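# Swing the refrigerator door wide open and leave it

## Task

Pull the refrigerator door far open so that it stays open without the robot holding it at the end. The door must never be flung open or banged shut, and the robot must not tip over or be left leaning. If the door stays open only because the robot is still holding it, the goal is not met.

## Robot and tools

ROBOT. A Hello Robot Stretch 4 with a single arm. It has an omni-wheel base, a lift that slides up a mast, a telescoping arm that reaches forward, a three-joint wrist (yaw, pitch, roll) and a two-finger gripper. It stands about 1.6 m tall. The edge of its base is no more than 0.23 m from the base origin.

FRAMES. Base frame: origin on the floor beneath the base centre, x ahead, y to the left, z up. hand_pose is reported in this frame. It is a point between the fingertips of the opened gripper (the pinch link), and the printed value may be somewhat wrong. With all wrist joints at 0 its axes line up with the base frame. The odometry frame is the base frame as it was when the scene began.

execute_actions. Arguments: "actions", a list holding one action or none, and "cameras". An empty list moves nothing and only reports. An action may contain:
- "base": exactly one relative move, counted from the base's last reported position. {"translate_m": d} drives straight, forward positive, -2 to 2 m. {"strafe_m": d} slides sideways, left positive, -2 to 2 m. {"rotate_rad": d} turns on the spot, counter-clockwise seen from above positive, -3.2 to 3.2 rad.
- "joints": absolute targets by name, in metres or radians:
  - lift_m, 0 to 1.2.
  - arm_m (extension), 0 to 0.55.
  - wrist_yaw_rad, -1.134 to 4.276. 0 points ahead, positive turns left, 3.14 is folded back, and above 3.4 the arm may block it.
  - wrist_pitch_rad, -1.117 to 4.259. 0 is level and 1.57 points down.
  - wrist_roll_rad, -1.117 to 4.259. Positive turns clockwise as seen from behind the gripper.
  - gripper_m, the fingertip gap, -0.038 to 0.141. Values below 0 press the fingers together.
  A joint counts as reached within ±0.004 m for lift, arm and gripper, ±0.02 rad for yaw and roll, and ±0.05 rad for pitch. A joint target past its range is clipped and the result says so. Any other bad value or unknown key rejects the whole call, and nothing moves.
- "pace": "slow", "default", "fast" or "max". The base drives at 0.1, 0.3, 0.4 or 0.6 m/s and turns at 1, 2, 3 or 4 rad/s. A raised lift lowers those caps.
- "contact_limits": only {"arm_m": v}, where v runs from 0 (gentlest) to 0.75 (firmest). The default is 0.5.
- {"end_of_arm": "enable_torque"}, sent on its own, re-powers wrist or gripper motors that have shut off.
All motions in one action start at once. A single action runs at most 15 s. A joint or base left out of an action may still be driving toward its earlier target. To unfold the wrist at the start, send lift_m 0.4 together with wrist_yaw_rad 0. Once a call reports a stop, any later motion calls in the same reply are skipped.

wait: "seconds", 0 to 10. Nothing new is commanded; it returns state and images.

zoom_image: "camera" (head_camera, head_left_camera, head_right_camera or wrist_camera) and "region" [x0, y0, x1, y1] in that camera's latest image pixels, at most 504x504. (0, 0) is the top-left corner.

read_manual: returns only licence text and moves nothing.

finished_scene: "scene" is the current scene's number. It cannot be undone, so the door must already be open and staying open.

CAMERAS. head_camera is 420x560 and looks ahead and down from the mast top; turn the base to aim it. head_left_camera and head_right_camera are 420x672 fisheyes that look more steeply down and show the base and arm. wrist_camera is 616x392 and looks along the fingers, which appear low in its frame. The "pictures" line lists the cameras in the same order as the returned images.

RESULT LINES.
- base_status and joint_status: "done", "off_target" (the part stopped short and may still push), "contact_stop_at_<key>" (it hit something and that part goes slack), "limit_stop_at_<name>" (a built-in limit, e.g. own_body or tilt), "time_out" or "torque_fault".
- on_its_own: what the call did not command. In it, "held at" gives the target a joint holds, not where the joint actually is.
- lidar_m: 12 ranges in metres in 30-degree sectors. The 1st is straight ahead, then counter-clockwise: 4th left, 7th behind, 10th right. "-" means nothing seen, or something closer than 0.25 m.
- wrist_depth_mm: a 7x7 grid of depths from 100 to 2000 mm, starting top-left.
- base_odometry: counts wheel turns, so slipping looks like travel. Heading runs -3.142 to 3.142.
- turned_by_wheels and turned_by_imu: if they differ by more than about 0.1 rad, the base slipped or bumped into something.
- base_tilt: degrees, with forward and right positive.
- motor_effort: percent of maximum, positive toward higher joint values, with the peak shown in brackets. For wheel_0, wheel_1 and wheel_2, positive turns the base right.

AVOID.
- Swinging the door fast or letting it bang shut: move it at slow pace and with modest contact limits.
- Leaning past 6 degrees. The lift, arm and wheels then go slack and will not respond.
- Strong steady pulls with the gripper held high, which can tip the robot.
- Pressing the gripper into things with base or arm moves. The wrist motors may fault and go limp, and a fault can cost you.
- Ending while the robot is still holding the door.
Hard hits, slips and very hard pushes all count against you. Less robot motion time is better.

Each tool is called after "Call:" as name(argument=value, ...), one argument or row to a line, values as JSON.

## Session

Call:
execute_actions(
  actions=[],
)

Scene clock: 0.00 s.
base_odometry: x=+0.000 y=+0.000 heading=+0.000 (m, m, rad; odometry frame)
turned_by_wheels: +0.000 (rad since the last result)
turned_by_imu: +0.000 (rad since the last result)
base_tilt: forward=+0.5 right=-0.5 (deg)
lidar_m: 1.87 0.62 0.61 0.65 0.94 1.34 1.41 2.15 3.34 3.16 1.89 2.36
base_status: not commanded
joint_positions: lift_m=+0.191 arm_m=+0.001 wrist_yaw_rad=+3.239 wrist_pitch_rad=-0.013 wrist_roll_rad=+0.015 gripper_m=+0.057
joint_status: not commanded
motor_effort: lift_m=+19 arm_m=+0 wrist_yaw_rad=+2 wrist_pitch_rad=-5 wrist_roll_rad=-1 gripper_m=-1 wheel_0=+0 wheel_1=-1 wheel_2=+1 (%)
hand_pose: x=-0.1236 y=+0.0589 z=+0.3727 quat_wxyz=(-0.049, +0.006, +0.008, +0.999) (m; base frame)
wrist_depth_mm: - 138 227 1863 1576 1336 1182 / - 107 136 1808 1537 1336 1205 / - 109 135 1756 1537 1336 1182 / - 116 135 1756 1576 1336 1182 / 135 134 - 1808 1537 1336 1182 / 226 1863 1464 1708 1397 1308 1182 / 1008 1060 976 1025 194 1118 1138
pictures: head_camera, head_left_camera, head_right_camera, wrist_camera
camera_calibration (this result's frames):
wrist_camera: T_world_to_cam=[[-0.0552904, 0.998317, -0.0174898, -0.0664836], [-0.0645144, -0.021052, -0.997695, 0.436187], [-0.996384, -0.0540346, 0.0655698, 0.0813634], [0, 0, 0, 1]] pos_world=[0.105534, 0.0799507, 0.428683]
Images, in order (width x height): head_camera 420x560, head_left_camera 420x672, head_right_camera 420x672, wrist_camera 616x392.

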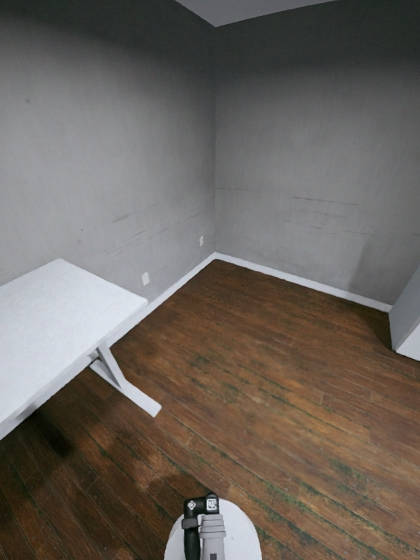

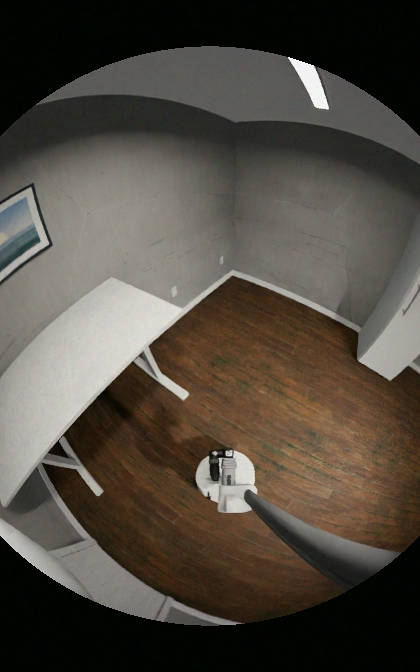

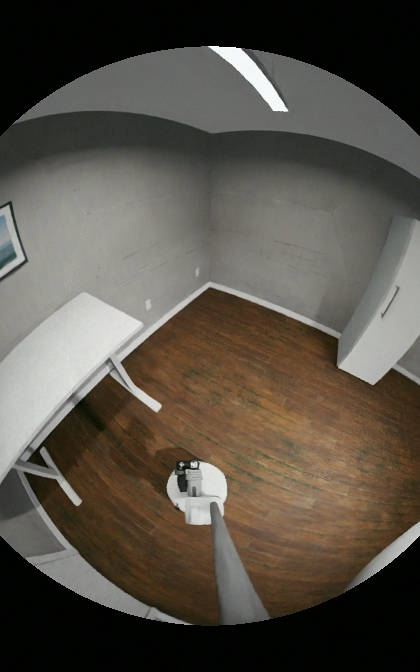

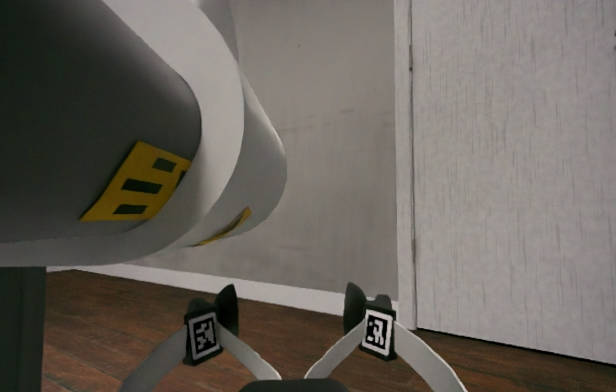

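Call:
zoom_image(
  camera="head_right_camera",
  region=[300, 200, 420, 400],
)

Region (300, 200, 420, 400) of head_right_camera's 420x672 image, scaled by 2.520, with more detail than that image has; it fills the left 302 columns of this view, and the rest is white.

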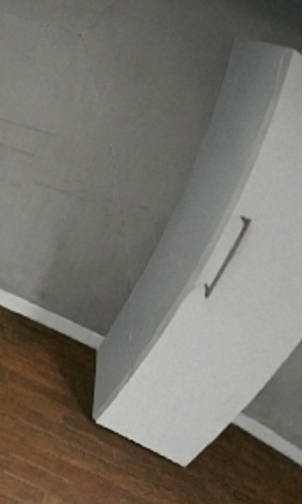

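Call:
execute_actions(
  actions=[
    {"base": {"rotate_rad": 0.226}, "pace": "max"},
  ],
  cameras=[],
)

Call:
execute_actions(
  actions=[
    {"base": {"strafe_m": -1.39}, "joints": {"lift_m": 0.6, "wrist_yaw_rad": 0.1, "wrist_roll_rad": 0.0}, "pace": "max"},
  ],
  cameras=[],
)

Call:
execute_actions(
  actions=[
    {"base": {"rotate_rad": -0.646}, "joints": {"wrist_pitch_rad": -0.8, "gripper_m": 0.07, "arm_m": 0.15}, "pace": "max"},
  ],
)

Scene clock: 15.60 s.
base_odometry: x=+0.000 y=+0.000 heading=+0.226 (m, m, rad; odometry frame)
turned_by_wheels: +0.226 (rad since the last result)
turned_by_imu: +0.228 (rad since the last result)
base_tilt: forward=+0.5 right=-0.5 (deg)
lidar_m: 0.73 0.61 0.61 0.74 1.32 1.35 1.64 3.06 3.35 1.96 1.90 2.37
base_status: done
joint_positions: lift_m=+0.191 arm_m=+0.001 wrist_yaw_rad=+3.239 wrist_pitch_rad=-0.013 wrist_roll_rad=+0.015 gripper_m=+0.057
joint_status: not commanded
motor_effort: lift_m=+19(19) arm_m=+0(0) wrist_yaw_rad=+0(1) wrist_pitch_rad=-4(4) wrist_roll_rad=-2(1) gripper_m=-1(2) wheel_0=+0(7) wheel_1=+1(8) wheel_2=+1(9) (%)
hand_pose: x=-0.1236 y=+0.0589 z=+0.3727 quat_wxyz=(-0.049, +0.006, +0.008, +0.999) (m; base frame)
wrist_depth_mm: - 138 228 - 1808 1464 1229 / - 108 136 - 1756 1397 1229 / - 108 135 - 1708 1430 1229 / - 116 135 - 1708 1430 1205 / 135 134 - - 1756 1430 1205 / 226 1921 1499 1863 1576 1397 1182 / 991 1060 991 1042 194 1138 1118
pictures: none
No camera images: the call's "cameras" was empty. Leave "cameras" out to get every camera's image.

Scene clock: 19.33 s.
base_odometry: x=+0.312 y=-1.355 heading=+0.226 (m, m, rad; odometry frame)
turned_by_wheels: +0.000 (rad since the last result)
turned_by_imu: +0.002 (rad since the last result)
base_tilt: forward=+0.5 right=-0.4 (deg)
lidar_m: 1.60 2.35 1.67 1.85 2.40 2.40 2.74 2.39 2.40 0.81 0.70 0.65
base_status: done
joint_positions: lift_m=+0.600 arm_m=+0.001 wrist_yaw_rad=+0.100 wrist_pitch_rad=-0.013 wrist_roll_rad=+0.000 gripper_m=+0.057
joint_status: all done
motor_effort: lift_m=+20(24) arm_m=+0(0) wrist_yaw_rad=+1(4) wrist_pitch_rad=-4(6) wrist_roll_rad=-3(6) gripper_m=-2(1) wheel_0=+0(16) wheel_1=+0(16) wheel_2=-1(1) (%)
hand_pose: x=+0.4677 y=-0.0582 z=+0.7819 quat_wxyz=(+0.999, +0.001, -0.006, +0.050) (m; base frame)
wrist_depth_mm: 1983 - - 1863 1430 1182 1008 / 1983 - - 1921 1464 1160 1008 / 1921 - - 1863 1430 1138 991 / 1921 - - 1756 1430 1160 976 / 1983 - - 1808 1430 1138 991 / 1983 - - 1756 1281 1138 991 / 1921 - 1863 1618 193 1118 976
pictures: none
No camera images: the call's "cameras" was empty. Leave "cameras" out to get every camera's image.

Scene clock: 20.57 s.
base_odometry: x=+0.312 y=-1.355 heading=-0.420 (m, m, rad; odometry frame)
turned_by_wheels: -0.646 (rad since the last result)
turned_by_imu: -0.650 (rad since the last result)
base_tilt: forward=+0.6 right=-0.5 (deg)
lidar_m: 0.66 1.50 2.38 1.67 1.77 2.42 2.40 2.72 2.41 2.39 1.65 0.72
base_status: done
joint_positions: lift_m=+0.600 arm_m=+0.149 wrist_yaw_rad=+0.100 wrist_pitch_rad=-0.798 wrist_roll_rad=+0.000 gripper_m=+0.070
joint_status: all done
motor_effort: lift_m=+20(20) arm_m=+6(6) wrist_yaw_rad=+0(1) wrist_pitch_rad=-2(11) wrist_roll_rad=-2(3) gripper_m=-1(4) wheel_0=-1(9) wheel_1=+0(10) wheel_2=-2(6) (%)
hand_pose: x=+0.5289 y=-0.0669 z=+0.9848 quat_wxyz=(+0.920, +0.020, -0.388, +0.046) (m; base frame)
wrist_depth_mm: 1537 1537 1537 1537 960 842 1576 / 1708 1708 1708 866 759 691 627 / 1921 1863 1921 691 634 580 549 / - 1863 1661 580 539 508 477 / 1708 1537 1430 504 473 445 418 / 1464 1366 384 445 394 399 379 / 1281 1138 340 389 362 359 347
pictures: head_camera, head_left_camera, head_right_camera, wrist_camera
camera_calibration (this result's frames):
wrist_camera: T_world_to_cam=[[0.0723256, -0.996859, -0.0322594, -0.0804884], [0.74855, 0.0756278, -0.658751, 0.328926], [0.659122, 0.0234968, 0.751669, -0.861464], [0, 0, 0, 1]] pos_world=[0.327413, -0.08487, 0.861619]
Images, in order (width x height): head_camera 420x560, head_left_camera 420x672, head_right_camera 420x672, wrist_camera 616x392.

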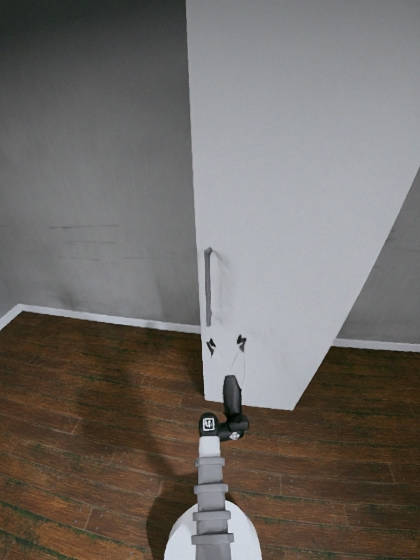

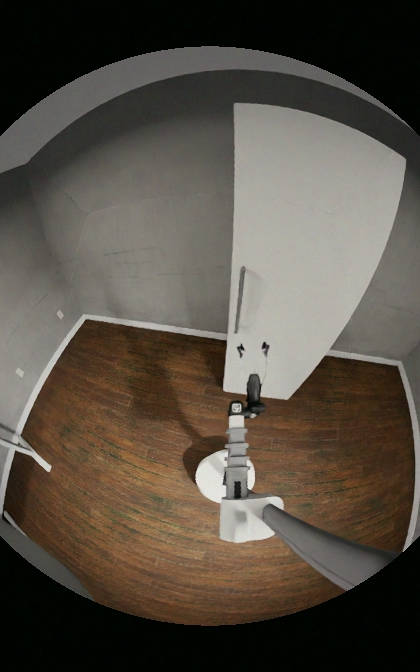

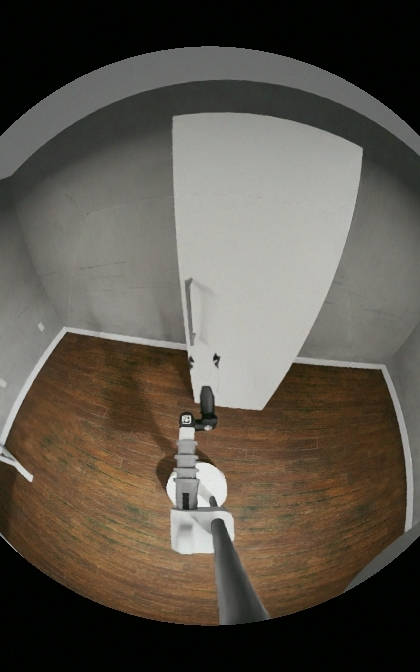

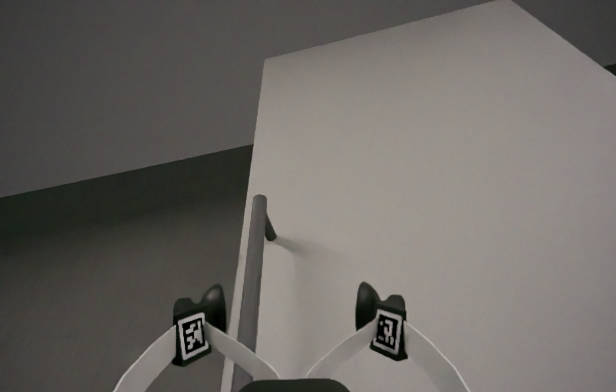

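Call:
execute_actions(
  actions=[
    {"base": {"strafe_m": 0.052}, "joints": {"lift_m": 0.59}, "pace": "max"},
  ],
  cameras=[],
)

Call:
execute_actions(
  actions=[
    {"base": {"translate_m": -0.09}, "joints": {"arm_m": 0.30}, "contact_limits": {"arm_m": 0.2}, "pace": "max"},
  ],
  cameras=["wrist_camera", "head_camera"],
)

Scene clock: 55.53 s.
base_odometry: x=+0.333 y=-1.307 heading=-0.420 (m, m, rad; odometry frame)
turned_by_wheels: +0.000 (rad since the last result)
turned_by_imu: +0.000 (rad since the last result)
base_tilt: forward=+0.5 right=-0.5 (deg)
lidar_m: 0.66 1.51 2.31 1.60 1.70 2.40 2.39 2.69 2.47 2.44 1.67 0.70
base_status: done
joint_positions: lift_m=+0.590 arm_m=+0.149 wrist_yaw_rad=+0.100 wrist_pitch_rad=-0.798 wrist_roll_rad=+0.000 gripper_m=+0.070
joint_status: all done
motor_effort: lift_m=+18(16) arm_m=+6(6) wrist_yaw_rad=+1(0) wrist_pitch_rad=-3(4) wrist_roll_rad=-3(3) gripper_m=-2(1) wheel_0=+0(12) wheel_1=-3(12) wheel_2=+0(2) (%)
hand_pose: x=+0.5289 y=-0.0669 z=+0.9749 quat_wxyz=(+0.920, +0.020, -0.388, +0.046) (m; base frame)
wrist_depth_mm: 1537 1576 1537 1537 1537 866 831 / 1708 1708 1756 904 778 707 647 / 1921 1983 1863 723 654 603 559 / - 1808 1708 597 554 517 488 / 1661 1576 1464 517 484 455 430 / 1430 1366 1205 445 402 410 389 / 1281 1160 1060 351 373 368 353
pictures: none
No camera images: the call's "cameras" was empty. Leave "cameras" out to get every camera's image.

Scene clock: 56.77 s.
base_odometry: x=+0.251 y=-1.270 heading=-0.420 (m, m, rad; odometry frame)
turned_by_wheels: +0.000 (rad since the last result)
turned_by_imu: +0.000 (rad since the last result)
base_tilt: forward=+0.5 right=-0.5 (deg)
lidar_m: 0.74 1.59 2.32 1.63 1.72 2.32 2.29 2.59 2.45 2.42 1.76 0.82
base_status: done
joint_positions: lift_m=+0.590 arm_m=+0.299 wrist_yaw_rad=+0.100 wrist_pitch_rad=-0.798 wrist_roll_rad=+0.000 gripper_m=+0.070
joint_status: all done
motor_effort: lift_m=+18(17) arm_m=+6(7) wrist_yaw_rad=+0(0) wrist_pitch_rad=-2(3) wrist_roll_rad=-2(3) gripper_m=+0(2) wheel_0=+1(11) wheel_1=+0(7) wheel_2=-1(10) (%)
contact_limits: arm_m 0.2
hand_pose: x=+0.6789 y=-0.0669 z=+0.9749 quat_wxyz=(+0.920, +0.020, -0.388, +0.046) (m; base frame)
wrist_depth_mm: 1537 1576 1537 1499 842 732 661 / 1708 1708 1756 750 661 603 554 / 1863 1921 1863 609 549 508 473 / 1921 1808 1661 500 473 439 415 / 1618 1464 1397 439 413 387 370 / 1397 1281 1138 382 342 347 330 / 1205 1098 1025 289 315 312 300
pictures: head_camera, wrist_camera
camera_calibration (this result's frames):
wrist_camera: T_world_to_cam=[[0.0724537, -0.996851, -0.0322397, -0.0917276], [0.748588, 0.0757127, -0.658698, 0.210126], [0.659064, 0.0235908, 0.751717, -0.952928], [0, 0, 0, 1]] pos_world=[0.477389, -0.0848676, 0.851784]
Images, in order (width x height): head_camera 420x560, wrist_camera 616x392.

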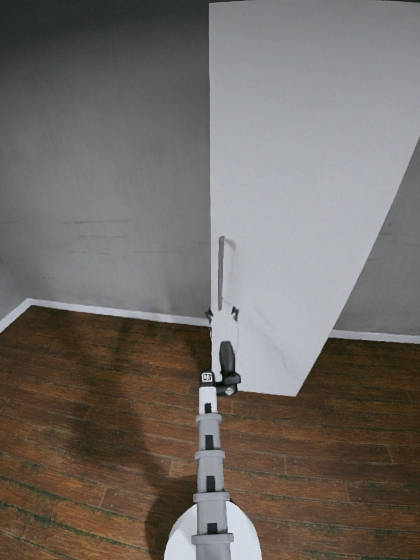

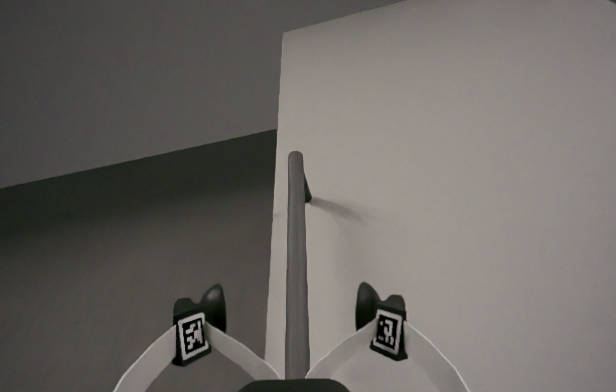

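Call:
execute_actions(
  actions=[],
)

Scene clock: 64.73 s.
base_odometry: x=+0.251 y=-1.270 heading=-0.420 (m, m, rad; odometry frame)
turned_by_wheels: +0.000 (rad since the last result)
turned_by_imu: +0.000 (rad since the last result)
base_tilt: forward=+0.6 right=-0.5 (deg)
lidar_m: 0.73 1.60 2.34 1.62 1.72 2.31 2.29 2.61 2.44 2.43 1.75 0.81
base_status: done
joint_positions: lift_m=+0.590 arm_m=+0.299 wrist_yaw_rad=+0.100 wrist_pitch_rad=-0.798 wrist_roll_rad=+0.000 gripper_m=+0.070
joint_status: all done
motor_effort: lift_m=+18(17) arm_m=+6(7) wrist_yaw_rad=+0(0) wrist_pitch_rad=-3(3) wrist_roll_rad=-2(3) gripper_m=-1(2) wheel_0=+1(11) wheel_1=+1(7) wheel_2=-2(10) (%)
contact_limits: arm_m 0.2
hand_pose: x=+0.6789 y=-0.0669 z=+0.9749 quat_wxyz=(+0.920, +0.020, -0.388, +0.046) (m; base frame)
wrist_depth_mm: 1537 1576 1576 1499 831 732 654 / 1756 1708 1708 750 661 597 554 / 1921 1863 1863 609 549 508 473 / 1921 1756 1618 496 473 439 415 / 1618 1499 1366 436 413 387 368 / 1397 1281 1138 379 342 347 332 / 1182 1118 1025 290 317 312 300
pictures: head_camera, head_left_camera, head_right_camera, wrist_camera
camera_calibration (this result's frames):
wrist_camera: T_world_to_cam=[[0.0724535, -0.996851, -0.0322398, -0.0917276], [0.748588, 0.0757126, -0.658698, 0.210125], [0.659064, 0.0235907, 0.751716, -0.952929], [0, 0, 0, 1]] pos_world=[0.47739, -0.0848676, 0.851784]
Images, in order (width x height): head_camera 420x560, head_left_camera 420x672, head_right_camera 420x672, wrist_camera 616x392.

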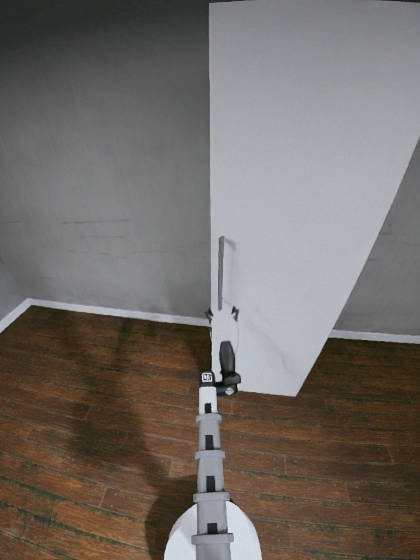

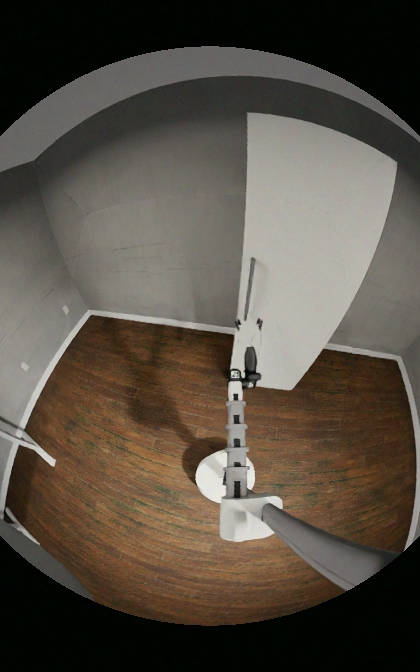

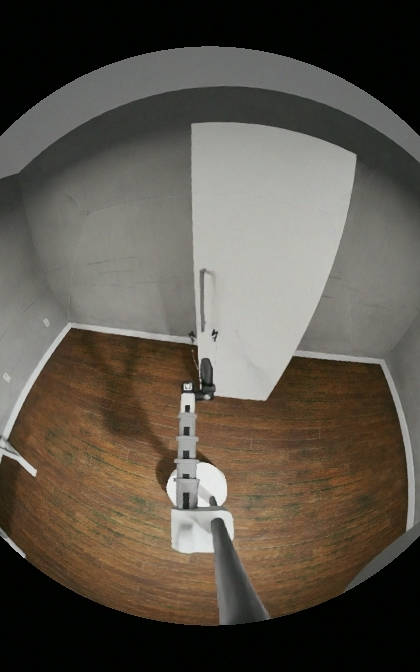

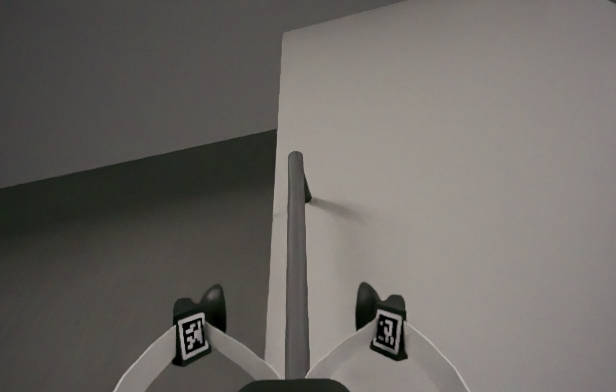

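Call:
execute_actions(
  actions=[
    {"joints": {"arm_m": 0.395, "gripper_m": 0.06}, "contact_limits": {"arm_m": 0.15}},
  ],
  cameras=["wrist_camera", "head_camera"],
)

Scene clock: 72.07 s.
base_odometry: x=+0.251 y=-1.270 heading=-0.420 (m, m, rad; odometry frame)
turned_by_wheels: +0.000 (rad since the last result)
turned_by_imu: +0.000 (rad since the last result)
base_tilt: forward=+0.6 right=-0.5 (deg)
lidar_m: 0.75 1.59 2.34 1.61 1.73 2.32 2.29 2.59 2.45 2.42 1.75 0.80
base_status: not commanded
joint_positions: lift_m=+0.590 arm_m=+0.394 wrist_yaw_rad=+0.100 wrist_pitch_rad=-0.798 wrist_roll_rad=+0.000 gripper_m=+0.060
joint_status: all done
motor_effort: lift_m=+18(17) arm_m=+6(6) wrist_yaw_rad=+1(0) wrist_pitch_rad=-2(3) wrist_roll_rad=-2(3) gripper_m=-1(1) wheel_0=+1(1) wheel_1=+0(1) wheel_2=-1(1) (%)
contact_limits: arm_m 0.15
hand_pose: x=+0.7738 y=-0.0669 z=+0.9750 quat_wxyz=(+0.920, +0.020, -0.388, +0.046) (m; base frame)
wrist_depth_mm: 1537 1576 1576 699 603 530 480 / 1661 1708 1708 530 480 433 402 / 1921 1863 1756 418 399 368 342 / 1756 1576 1464 355 342 317 300 / 1464 1336 1205 307 297 281 267 / 1229 1138 282 266 252 250 238 / 1098 1008 255 189 227 225 218
pictures: head_camera, wrist_camera
camera_calibration (this result's frames):
wrist_camera: T_world_to_cam=[[0.0723746, -0.996856, -0.0322413, -0.0985643], [0.748635, 0.0756558, -0.658652, 0.138954], [0.659021, 0.0235327, 0.751757, -1.01554], [0, 0, 0, 1]] pos_world=[0.57237, -0.0848687, 0.851784]
Images, in order (width x height): head_camera 420x560, wrist_camera 616x392.

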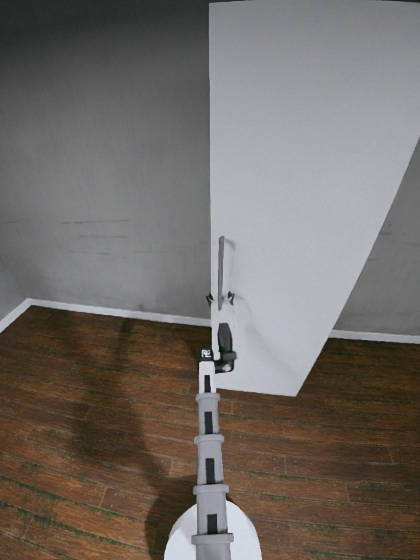

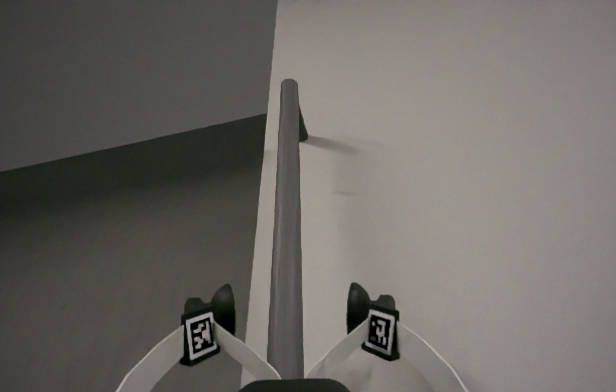

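Call:
execute_actions(
  actions=[
    {"joints": {"arm_m": 0.415, "gripper_m": 0.03, "wrist_yaw_rad": 0.115}, "contact_limits": {"arm_m": 0.15}, "pace": "slow"},
  ],
  cameras=["wrist_camera"],
)

Scene clock: 75.43 s.
base_odometry: x=+0.251 y=-1.270 heading=-0.420 (m, m, rad; odometry frame)
turned_by_wheels: +0.000 (rad since the last result)
turned_by_imu: +0.000 (rad since the last result)
base_tilt: forward=+0.6 right=-0.5 (deg)
lidar_m: 0.76 1.58 2.34 1.61 1.72 2.30 2.30 2.59 2.44 2.43 1.75 0.80
base_status: not commanded
joint_positions: lift_m=+0.590 arm_m=+0.414 wrist_yaw_rad=+0.115 wrist_pitch_rad=-0.798 wrist_roll_rad=+0.000 gripper_m=+0.030
joint_status: all done
motor_effort: lift_m=+18(18) arm_m=+6(6) wrist_yaw_rad=+1(3) wrist_pitch_rad=-3(3) wrist_roll_rad=-3(3) gripper_m=-2(1) wheel_0=+1(1) wheel_1=+0(0) wheel_2=-2(1) (%)
contact_limits: arm_m 0.15
hand_pose: x=+0.7948 y=-0.0638 z=+0.9750 quat_wxyz=(+0.920, +0.022, -0.388, +0.053) (m; base frame)
wrist_depth_mm: 1576 1537 1576 640 544 480 430 / 1708 1708 1708 469 436 392 359 / 1921 1863 1756 384 364 332 312 / 1756 1576 1464 324 310 287 272 / 1430 1308 1205 282 271 253 241 / 1255 1138 1042 202 238 227 218 / 1078 1008 188 171 183 206 199
pictures: wrist_camera
camera_calibration (this result's frames):
wrist_camera: T_world_to_cam=[[0.087, -0.995686, -0.0322417, -0.108564], [0.747449, 0.0866376, -0.658646, 0.124679], [0.658598, 0.0332032, 0.751762, -1.02847], [0, 0, 0, 1]] pos_world=[0.593602, -0.0847487, 0.851784]
Images, in order (width x height): wrist_camera 616x392.

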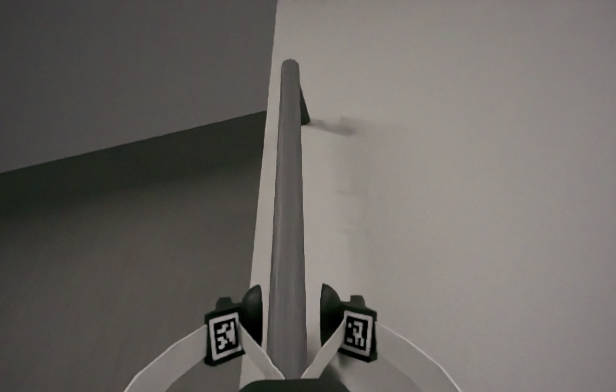

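Call:
execute_actions(
  actions=[
    {"joints": {"gripper_m": -0.005}},
  ],
  cameras=["wrist_camera", "head_right_camera"],
)

Scene clock: 78.17 s.
base_odometry: x=+0.251 y=-1.270 heading=-0.420 (m, m, rad; odometry frame)
turned_by_wheels: +0.000 (rad since the last result)
turned_by_imu: +0.000 (rad since the last result)
base_tilt: forward=+0.5 right=-0.4 (deg)
lidar_m: 0.73 1.60 2.33 1.62 1.74 2.32 2.30 2.60 2.44 2.43 1.74 0.81
base_status: not commanded
joint_positions: lift_m=+0.590 arm_m=+0.415 wrist_yaw_rad=+0.119 wrist_pitch_rad=-0.794 wrist_roll_rad=+0.000 gripper_m=-0.005
joint_status: all done
motor_effort: lift_m=+18(18) arm_m=+3(6) wrist_yaw_rad=-12(13) wrist_pitch_rad=-17(17) wrist_roll_rad=-2(2) gripper_m=-12(14) wheel_0=+1(1) wheel_1=+0(1) wheel_2=+3(3) (%)
hand_pose: x=+0.7967 y=-0.0627 z=+0.9740 quat_wxyz=(+0.921, +0.023, -0.386, +0.055) (m; base frame)
wrist_depth_mm: 1537 1537 1576 627 535 469 421 / 1708 1756 1708 466 427 389 351 / 1921 1863 1661 377 357 327 304 / 1756 1618 1430 322 307 283 267 / 1464 1336 1205 274 267 251 238 / 1205 1160 1060 193 236 224 214 / 1098 1008 179 167 177 203 198
pictures: head_right_camera, wrist_camera
camera_calibration (this result's frames):
wrist_camera: T_world_to_cam=[[0.0915109, -0.995287, -0.0321017, -0.111368], [0.74383, 0.089753, -0.662315, 0.129138], [0.662075, 0.0367309, 0.748537, -1.02845], [0, 0, 0, 1]] pos_world=[0.595046, -0.0846575, 0.851788]
Images, in order (width x height): head_right_camera 420x672, wrist_camera 616x392.

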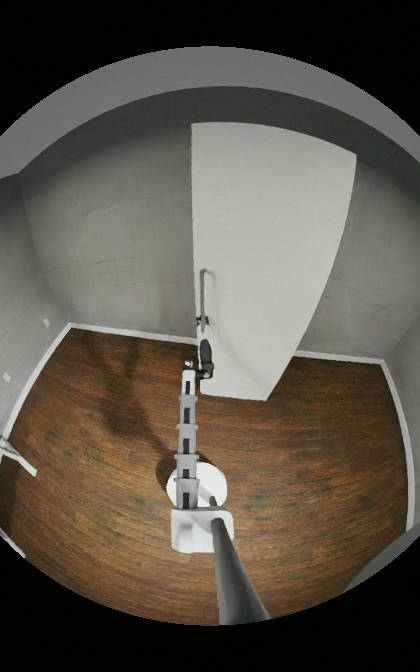

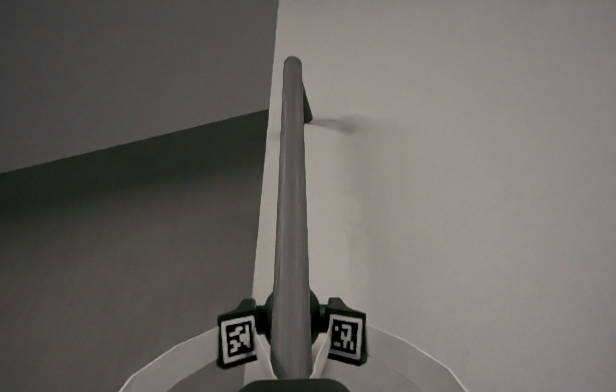

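Call:
execute_actions(
  actions=[
    {"joints": {"arm_m": 0.421, "wrist_yaw_rad": 0.122}, "contact_limits": {"arm_m": 0.15}, "pace": "slow"},
  ],
  cameras=["wrist_camera"],
)

Scene clock: 81.10 s.
base_odometry: x=+0.251 y=-1.270 heading=-0.420 (m, m, rad; odometry frame)
turned_by_wheels: +0.000 (rad since the last result)
turned_by_imu: +0.000 (rad since the last result)
base_tilt: forward=+0.5 right=-0.6 (deg)
lidar_m: 0.75 1.59 2.33 1.63 1.75 2.30 2.29 2.61 2.45 2.43 1.76 0.80
base_status: not commanded
joint_positions: lift_m=+0.590 arm_m=+0.420 wrist_yaw_rad=+0.123 wrist_pitch_rad=-0.799 wrist_roll_rad=+0.000 gripper_m=-0.005
joint_status: all done
motor_effort: lift_m=+18(18) arm_m=+6(7) wrist_yaw_rad=-1(10) wrist_pitch_rad=-3(16) wrist_roll_rad=-2(2) gripper_m=-5(11) wheel_0=+1(1) wheel_1=+1(0) wheel_2=+3(4) (%)
contact_limits: arm_m 0.15
hand_pose: x=+0.8013 y=-0.0622 z=+0.9750 quat_wxyz=(+0.920, +0.024, -0.388, +0.056) (m; base frame)
wrist_depth_mm: 1537 1499 1537 621 525 459 413 / 1708 1756 1756 449 421 379 347 / 1863 1921 1708 373 353 322 300 / 1756 1576 1397 315 301 279 262 / 1464 1336 1205 273 264 246 234 / 1229 1138 1042 188 233 220 211 / 1078 1008 180 163 178 199 192
pictures: wrist_camera
camera_calibration (this result's frames):
wrist_camera: T_world_to_cam=[[0.0947345, -0.99498, -0.0322386, -0.113655], [0.746778, 0.0924425, -0.658617, 0.120586], [0.658292, 0.0383187, 0.751787, -1.03224], [0, 0, 0, 1]] pos_world=[0.600234, -0.0846778, 0.851784]
Images, in order (width x height): wrist_camera 616x392.

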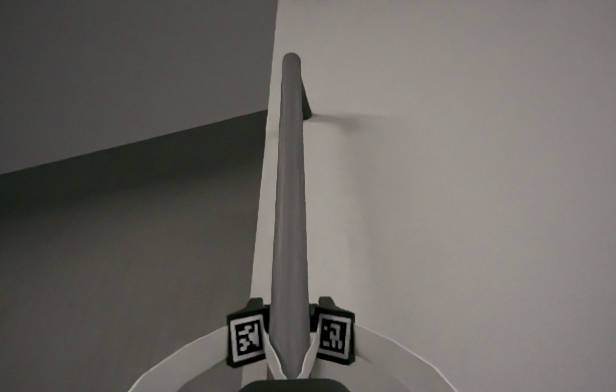

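Call:
execute_actions(
  actions=[
    {"joints": {"lift_m": 0.562}, "pace": "slow"},
  ],
  cameras=["wrist_camera", "head_right_camera"],
)

Scene clock: 84.63 s.
base_odometry: x=+0.251 y=-1.270 heading=-0.420 (m, m, rad; odometry frame)
turned_by_wheels: +0.000 (rad since the last result)
turned_by_imu: +0.000 (rad since the last result)
base_tilt: forward=+0.6 right=-0.5 (deg)
lidar_m: 0.75 1.59 2.33 1.61 1.72 2.30 2.30 2.60 2.45 2.43 1.75 0.80
base_status: not commanded
joint_positions: lift_m=+0.563 arm_m=+0.420 wrist_yaw_rad=+0.122 wrist_pitch_rad=-0.804 wrist_roll_rad=+0.000 gripper_m=-0.005
joint_status: all done
motor_effort: lift_m=+11(18) arm_m=+5(7) wrist_yaw_rad=-1(1) wrist_pitch_rad=+13(13) wrist_roll_rad=-2(2) gripper_m=-8(7) wheel_0=+1(1) wheel_1=+1(0) wheel_2=+2(3) (%)
hand_pose: x=+0.8003 y=-0.0623 z=+0.9486 quat_wxyz=(+0.919, +0.024, -0.391, +0.056) (m; base frame)
wrist_depth_mm: 1537 1618 1576 640 549 477 421 / 1708 1756 1756 469 433 387 353 / 1921 1921 1808 379 357 327 306 / 1808 1618 1464 320 303 283 266 / 1464 1336 1229 277 266 248 236 / 1255 1160 1042 187 236 222 212 / 1078 1008 178 168 170 202 194
pictures: head_right_camera, wrist_camera
camera_calibration (this result's frames):
wrist_camera: T_world_to_cam=[[0.0947824, -0.994971, -0.0323926, -0.114476], [0.750427, 0.0927919, -0.654408, 0.0970588], [0.654122, 0.0377181, 0.755448, -1.01198], [0, 0, 0, 1]] pos_world=[0.599976, -0.084736, 0.824309]
Images, in order (width x height): head_right_camera 420x672, wrist_camera 616x392.

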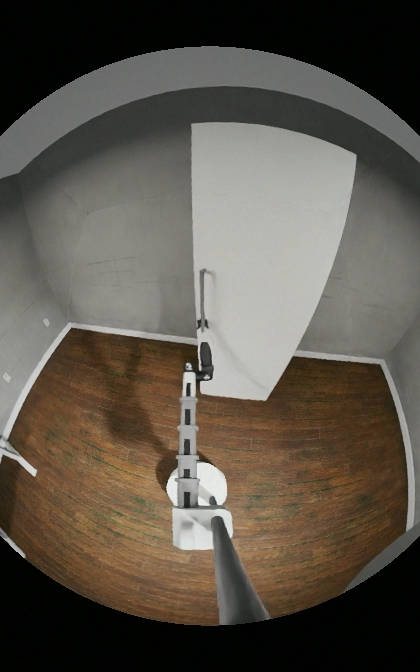

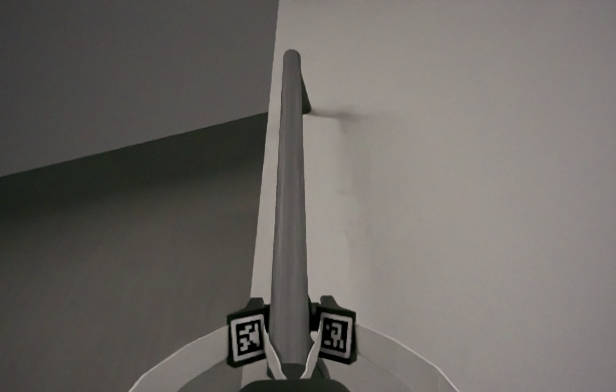

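Call:
execute_actions(
  actions=[
    {"joints": {"gripper_m": -0.025, "lift_m": 0.562}},
  ],
  cameras=["wrist_camera"],
)

Call:
execute_actions(
  actions=[
    {"joints": {"arm_m": 0.414, "wrist_pitch_rad": -0.785, "lift_m": 0.562}, "contact_limits": {"arm_m": 0.75}, "pace": "slow"},
  ],
  cameras=["wrist_camera"],
)

Scene clock: 88.93 s.
base_odometry: x=+0.251 y=-1.270 heading=-0.420 (m, m, rad; odometry frame)
turned_by_wheels: +0.000 (rad since the last result)
turned_by_imu: +0.000 (rad since the last result)
base_tilt: forward=+0.6 right=-0.4 (deg)
lidar_m: 0.74 1.60 2.33 1.63 1.72 2.31 2.30 2.60 2.44 2.42 1.75 0.80
base_status: not commanded
joint_positions: lift_m=+0.563 arm_m=+0.421 wrist_yaw_rad=+0.127 wrist_pitch_rad=-0.801 wrist_roll_rad=+0.000 gripper_m=-0.025
joint_status: all done
motor_effort: lift_m=+11(10) arm_m=+1(5) wrist_yaw_rad=-12(13) wrist_pitch_rad=+6(13) wrist_roll_rad=-2(3) gripper_m=-18(17) wheel_0=+0(1) wheel_1=+0(0) wheel_2=+4(4) (%)
hand_pose: x=+0.8019 y=-0.0614 z=+0.9480 quat_wxyz=(+0.919, +0.025, -0.389, +0.058) (m; base frame)
wrist_depth_mm: 1576 1618 1576 647 544 469 421 / 1756 1708 1808 480 430 384 351 / 1921 1863 1756 377 357 324 303 / 1863 1618 1464 319 301 279 263 / 1464 1366 1229 266 264 247 234 / 1229 1160 1060 188 233 220 210 / 1098 1008 179 163 174 198 192
pictures: wrist_camera
camera_calibration (this result's frames):
wrist_camera: T_world_to_cam=[[0.0989078, -0.994572, -0.0323095, -0.117044], [0.748057, 0.0957258, -0.656694, 0.0996332], [0.656222, 0.0407827, 0.753465, -1.01221], [0, 0, 0, 1]] pos_world=[0.601281, -0.0846651, 0.824313]
Images, in order (width x height): wrist_camera 616x392.

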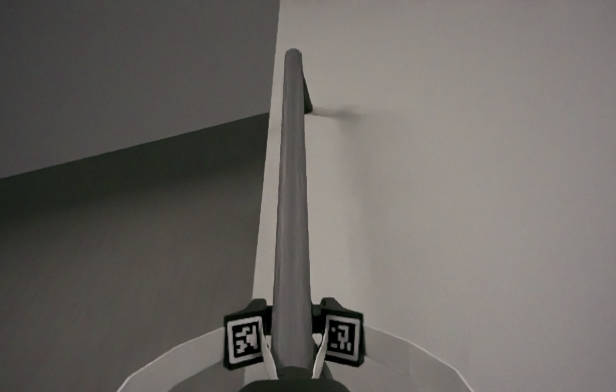

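Scene clock: 89.73 s.
base_odometry: x=+0.251 y=-1.270 heading=-0.420 (m, m, rad; odometry frame)
turned_by_wheels: +0.000 (rad since the last result)
turned_by_imu: +0.000 (rad since the last result)
base_tilt: forward=+0.6 right=-0.4 (deg)
lidar_m: 0.76 1.60 2.33 1.60 1.73 2.31 2.31 2.60 2.44 2.44 1.76 0.79
base_status: not commanded
joint_positions: lift_m=+0.563 arm_m=+0.416 wrist_yaw_rad=+0.129 wrist_pitch_rad=-0.784 wrist_roll_rad=+0.000 gripper_m=-0.024
joint_status: all done
on_its_own: wrist_yaw_rad is at rest, and its effort (-21) is outside its rest range (-13 to +13)
motor_effort: lift_m=+11(10) arm_m=-14(13) wrist_yaw_rad=-21(21) wrist_pitch_rad=+0(26) wrist_roll_rad=-2(3) gripper_m=-23(20) wheel_0=+0(0) wheel_1=+0(0) wheel_2=+8(8) (%)
contact_limits: arm_m 0.75
hand_pose: x=+0.8011 y=-0.0603 z=+0.9447 quat_wxyz=(+0.922, +0.025, -0.381, +0.060) (m; base frame)
wrist_depth_mm: 1576 1576 1618 621 530 459 413 / 1708 1756 1756 469 421 379 347 / 1921 1983 1756 379 351 322 298 / 1756 1576 1430 306 301 279 263 / 1464 1336 1205 267 264 246 234 / 1229 1138 1060 190 234 220 211 / 1078 1025 179 166 174 199 193
pictures: wrist_camera
camera_calibration (this result's frames):
wrist_camera: T_world_to_cam=[[0.1012, -0.994356, -0.0318426, -0.118301], [0.736732, 0.0964132, -0.669276, 0.118919], [0.668569, 0.0442716, 0.742331, -1.00839], [0, 0, 0, 1]] pos_world=[0.598536, -0.0844563, 0.824378]
Images, in order (width x height): wrist_camera 616x392.

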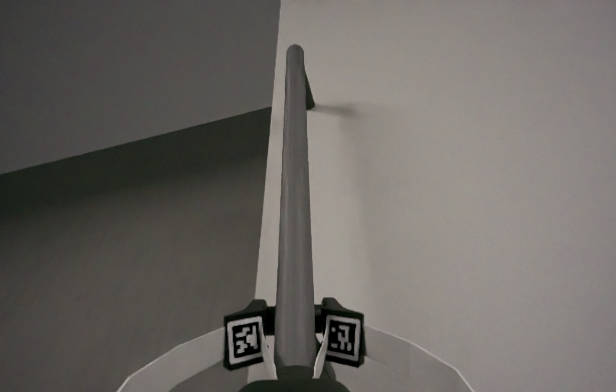

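Call:
execute_actions(
  actions=[
    {"joints": {"arm_m": 0.409, "wrist_pitch_rad": -0.768, "wrist_yaw_rad": 0.128, "lift_m": 0.562}, "contact_limits": {"arm_m": 0.75}, "pace": "slow"},
  ],
  cameras=["wrist_camera"],
)

Scene clock: 92.77 s.
base_odometry: x=+0.251 y=-1.271 heading=-0.420 (m, m, rad; odometry frame)
turned_by_wheels: +0.000 (rad since the last result)
turned_by_imu: +0.000 (rad since the last result)
base_tilt: forward=+0.5 right=-0.6 (deg)
lidar_m: 0.75 1.58 2.32 1.61 1.72 2.30 2.28 2.61 2.44 2.43 1.75 0.80
base_status: not commanded
joint_positions: lift_m=+0.563 arm_m=+0.412 wrist_yaw_rad=+0.137 wrist_pitch_rad=-0.767 wrist_roll_rad=+0.000 gripper_m=-0.024
joint_status: all done
on_its_own: wrist_yaw_rad is at rest, and its effort (-25) is outside its rest range (-13 to +13)
motor_effort: lift_m=+8(8) arm_m=-16(18) wrist_yaw_rad=-25(25) wrist_pitch_rad=-3(18) wrist_roll_rad=-2(2) gripper_m=-24(24) wheel_0=-3(3) wheel_1=-1(1) wheel_2=+10(11) (%)
contact_limits: arm_m 0.75
hand_pose: x=+0.8005 y=-0.0583 z=+0.9413 quat_wxyz=(+0.925, +0.026, -0.373, +0.063) (m; base frame)
wrist_depth_mm: 1618 1576 1618 603 512 449 402 / 1708 1808 1756 455 418 373 342 / 1983 1863 1708 370 351 317 296 / 1756 1537 1430 312 300 278 262 / 1464 1336 1229 268 263 246 233 / 1229 1160 1060 190 234 221 211 / 1078 1008 178 166 175 199 193
pictures: wrist_camera
camera_calibration (this result's frames):
wrist_camera: T_world_to_cam=[[0.107925, -0.993665, -0.0313486, -0.122119], [0.72433, 0.100192, -0.682135, 0.139196], [0.680954, 0.0509124, 0.730554, -1.00404], [0, 0, 0, 1]] pos_world=[0.596058, -0.0841734, 0.824625]
Images, in order (width x height): wrist_camera 616x392.

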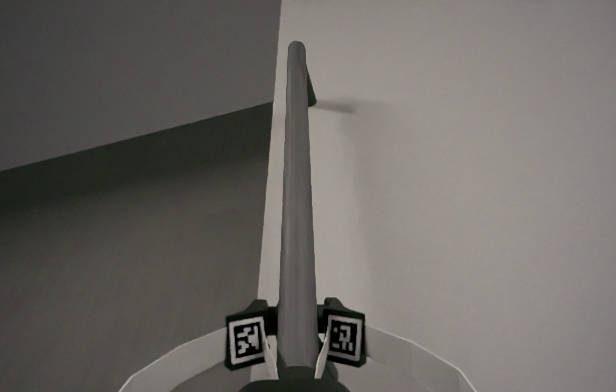

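Call:
execute_actions(
  actions=[
    {"joints": {"arm_m": 0.403, "wrist_pitch_rad": -0.752, "wrist_yaw_rad": 0.128, "lift_m": 0.562}, "contact_limits": {"arm_m": 0.75}, "pace": "slow"},
  ],
  cameras=["wrist_camera"],
)

Scene clock: 95.60 s.
base_odometry: x=+0.251 y=-1.270 heading=-0.420 (m, m, rad; odometry frame)
turned_by_wheels: +0.000 (rad since the last result)
turned_by_imu: +0.000 (rad since the last result)
base_tilt: forward=+0.5 right=-0.3 (deg)
lidar_m: 0.74 1.58 2.34 1.62 1.74 2.31 2.30 2.61 2.44 2.43 1.76 0.79
base_status: not commanded
joint_positions: lift_m=+0.563 arm_m=+0.403 wrist_yaw_rad=+0.128 wrist_pitch_rad=-0.768 wrist_roll_rad=+0.000 gripper_m=-0.025
joint_status: all done
on_its_own: wrist_pitch_rad is at rest, and its effort (+48) is outside its rest range (-23 to +23)
motor_effort: lift_m=+9(10) arm_m=-2(19) wrist_yaw_rad=+0(34) wrist_pitch_rad=+48(70) wrist_roll_rad=-1(2) gripper_m=-15(28) wheel_0=+1(5) wheel_1=+2(3) wheel_2=+1(14) (%)
contact_limits: arm_m 0.75
hand_pose: x=+0.7913 y=-0.0601 z=+0.9415 quat_wxyz=(+0.925, +0.024, -0.374, +0.059) (m; base frame)
wrist_depth_mm: 1618 1576 1618 603 512 455 413 / 1708 1808 1808 449 415 377 347 / 1983 1863 1808 364 349 320 300 / 1756 1576 1430 306 298 278 263 / 1464 1308 1229 263 262 245 235 / 1255 1138 1060 186 233 221 211 / 1078 1025 176 168 172 200 194
pictures: wrist_camera
camera_calibration (this result's frames):
wrist_camera: T_world_to_cam=[[0.09936, -0.994563, -0.0311858, -0.116411], [0.726082, 0.0938968, -0.681167, 0.143505], [0.680392, 0.0450373, 0.731464, -0.99856], [0, 0, 0, 1]] pos_world=[0.586782, -0.0842806, 0.824531]
Images, in order (width x height): wrist_camera 616x392.

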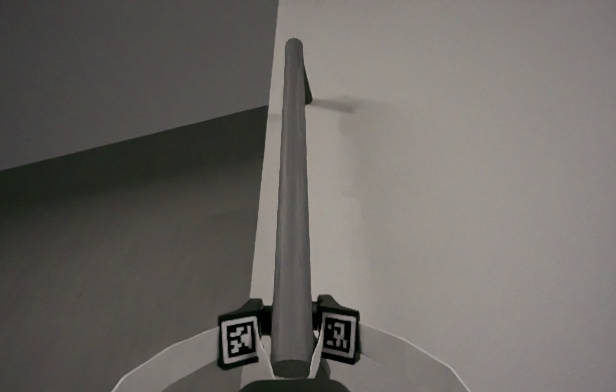

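Seal broke. Relieve pitch and retract.

Call:
execute_actions(
  actions=[
    {"joints": {"arm_m": 0.38, "wrist_pitch_rad": -0.785, "wrist_yaw_rad": 0.12, "lift_m": 0.575}, "contact_limits": {"arm_m": 0.75}, "pace": "slow"},
  ],
  cameras=["wrist_camera", "head_camera"],
)

Scene clock: 99.10 s.
base_odometry: x=+0.251 y=-1.270 heading=-0.420 (m, m, rad; odometry frame)
turned_by_wheels: +0.000 (rad since the last result)
turned_by_imu: +0.000 (rad since the last result)
base_tilt: forward=+0.5 right=-0.4 (deg)
lidar_m: 0.71 1.59 2.34 1.62 1.72 2.31 2.30 2.59 2.46 2.44 1.76 0.77
base_status: not commanded
joint_positions: lift_m=+0.575 arm_m=+0.381 wrist_yaw_rad=+0.122 wrist_pitch_rad=-0.781 wrist_roll_rad=+0.000 gripper_m=-0.025
joint_status: all done
motor_effort: lift_m=+22(20) arm_m=-7(7) wrist_yaw_rad=-6(11) wrist_pitch_rad=-10(44) wrist_roll_rad=-2(2) gripper_m=-13(15) wheel_0=+0(1) wheel_1=+2(2) wheel_2=+2(2) (%)
contact_limits: arm_m 0.75
hand_pose: x=+0.7661 y=-0.0619 z=+0.9560 quat_wxyz=(+0.923, +0.023, -0.380, +0.056) (m; base frame)
wrist_depth_mm: 1537 1576 1618 597 535 477 436 / 1708 1756 1756 442 424 392 364 / 1921 1863 1756 370 355 332 315 / 1756 1618 1430 312 304 286 273 / 1464 1366 1255 268 266 254 243 / 1281 1182 1078 187 237 226 219 / 1118 1042 177 167 171 206 200
pictures: head_camera, wrist_camera
camera_calibration (this result's frames):
wrist_camera: T_world_to_cam=[[0.0932395, -0.995144, -0.031553, -0.110177], [0.735361, 0.0901952, -0.671646, 0.155434], [0.67123, 0.0394211, 0.7402, -0.99364], [0, 0, 0, 1]] pos_world=[0.562934, -0.0844914, 0.836413]
Images, in order (width x height): head_camera 420x560, wrist_camera 616x392.

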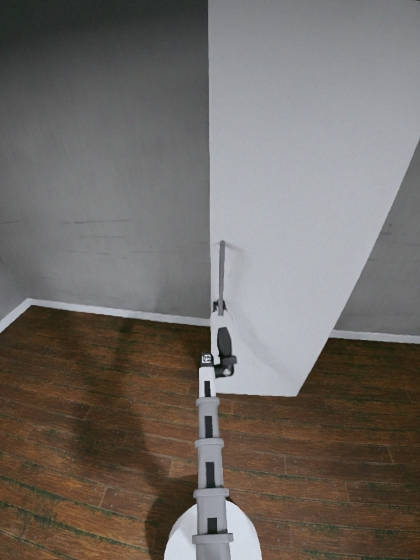

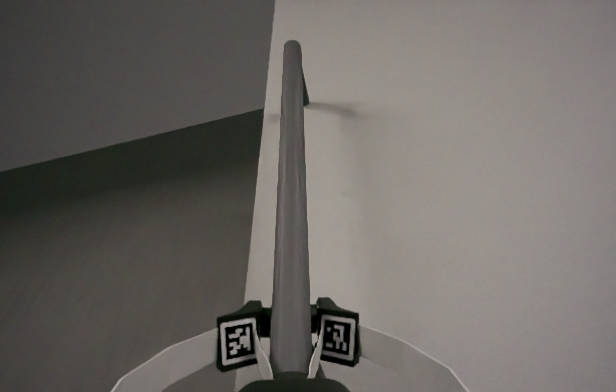

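Call:
execute_actions(
  actions=[
    {"base": {"translate_m": -0.10}, "joints": {"wrist_yaw_rad": 0.01, "lift_m": 0.62, "gripper_m": -0.015, "wrist_pitch_rad": -0.78}, "pace": "slow"},
  ],
  cameras=["wrist_camera", "head_camera"],
)

Scene clock: 135.60 s.
base_odometry: x=+0.159 y=-1.230 heading=-0.420 (m, m, rad; odometry frame)
turned_by_wheels: +0.000 (rad since the last result)
turned_by_imu: +0.001 (rad since the last result)
base_tilt: forward=+0.6 right=-0.4 (deg)
lidar_m: 0.71 1.70 2.35 1.61 1.74 2.22 2.19 2.49 2.43 2.40 1.88 0.81
base_status: done
joint_positions: lift_m=+0.620 arm_m=+0.381 wrist_yaw_rad=+0.012 wrist_pitch_rad=-0.777 wrist_roll_rad=+0.000 gripper_m=-0.015
joint_status: all done
motor_effort: lift_m=+23(24) arm_m=-5(7) wrist_yaw_rad=-4(32) wrist_pitch_rad=-6(36) wrist_roll_rad=-1(1) gripper_m=-8(13) wheel_0=+1(1) wheel_1=-1(2) wheel_2=+4(16) (%)
hand_pose: x=+0.7586 y=-0.0850 z=+1.0002 quat_wxyz=(+0.925, +0.002, -0.379, +0.005) (m; base frame)
wrist_depth_mm: 1537 1537 1537 609 654 707 788 / 1661 1661 1708 459 496 530 569 / 1921 1863 1808 377 410 427 439 / 1708 1618 1464 319 342 355 368 / 1464 1430 294 273 296 304 315 / 1281 1229 253 189 260 268 274 / 1118 1078 178 167 170 238 245
pictures: head_camera, wrist_camera
camera_calibration (this result's frames):
wrist_camera: T_world_to_cam=[[-0.0169032, -0.999363, -0.0314337, -0.0480481], [0.737991, 0.0087412, -0.674754, 0.186842], [0.674599, -0.0346033, 0.737373, -1.02638], [0, 0, 0, 1]] pos_world=[0.553695, -0.0851668, 0.881387]
Images, in order (width x height): head_camera 420x560, wrist_camera 616x392.

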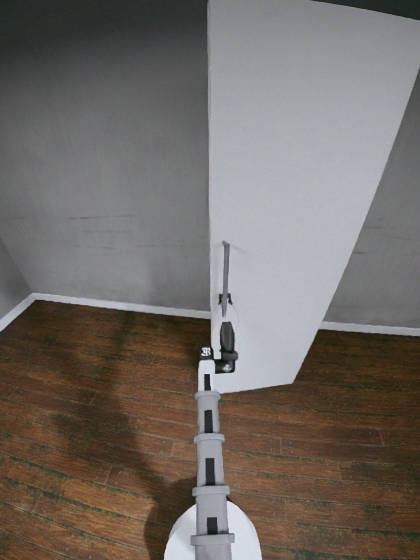

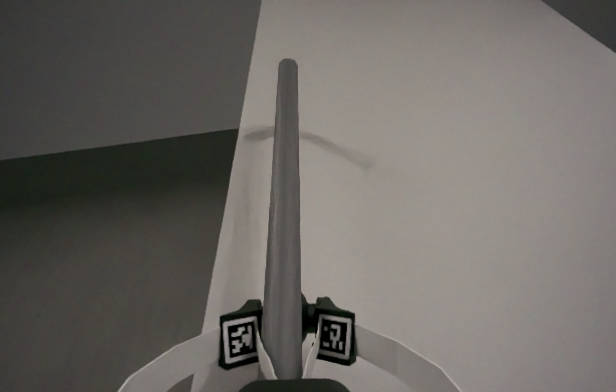

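Call:
execute_actions(
  actions=[
    {"base": {"translate_m": -0.07}, "joints": {"wrist_yaw_rad": -0.14}, "pace": "slow"},
  ],
  cameras=["wrist_camera", "head_camera"],
)

Scene clock: 152.90 s.
base_odometry: x=+0.096 y=-1.201 heading=-0.420 (m, m, rad; odometry frame)
turned_by_wheels: +0.000 (rad since the last result)
turned_by_imu: +0.000 (rad since the last result)
base_tilt: forward=+0.6 right=-0.6 (deg)
lidar_m: 0.72 1.80 2.37 1.60 1.75 2.15 2.13 2.41 2.40 2.39 1.95 0.81
base_status: done
joint_positions: lift_m=+0.620 arm_m=+0.381 wrist_yaw_rad=-0.140 wrist_pitch_rad=-0.777 wrist_roll_rad=+0.000 gripper_m=-0.015
joint_status: all done
motor_effort: lift_m=+21(23) arm_m=-4(5) wrist_yaw_rad=+0(26) wrist_pitch_rad=-6(13) wrist_roll_rad=-3(2) gripper_m=-9(10) wheel_0=-3(15) wheel_1=-4(4) wheel_2=+1(14) (%)
hand_pose: x=+0.7431 y=-0.1152 z=+1.0003 quat_wxyz=(+0.923, -0.026, -0.378, -0.065) (m; base frame)
wrist_depth_mm: 1537 1537 1499 647 891 1576 1618 / 1756 1708 1661 484 640 891 1708 / 1808 1808 389 392 500 634 1863 / 1576 1537 315 338 404 488 621 / 1366 1366 270 291 343 399 480 / 1205 1182 229 187 297 340 397 / 1078 1060 181 167 171 296 336
pictures: head_camera, wrist_camera
camera_calibration (this result's frames):
wrist_camera: T_world_to_cam=[[-0.167126, -0.985428, -0.0316308, 0.0349812], [0.731291, -0.10238, -0.674338, 0.19042], [0.661273, -0.135831, 0.737745, -1.01925], [0, 0, 0, 1]] pos_world=[0.540595, -0.0844783, 0.881458]
Images, in order (width x height): head_camera 420x560, wrist_camera 616x392.

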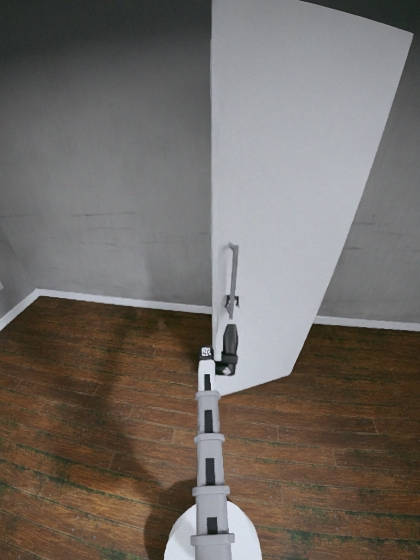

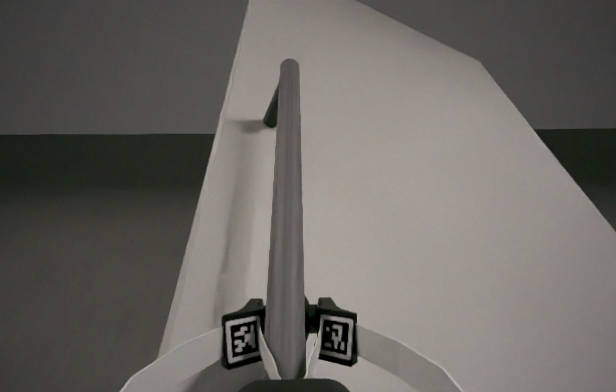

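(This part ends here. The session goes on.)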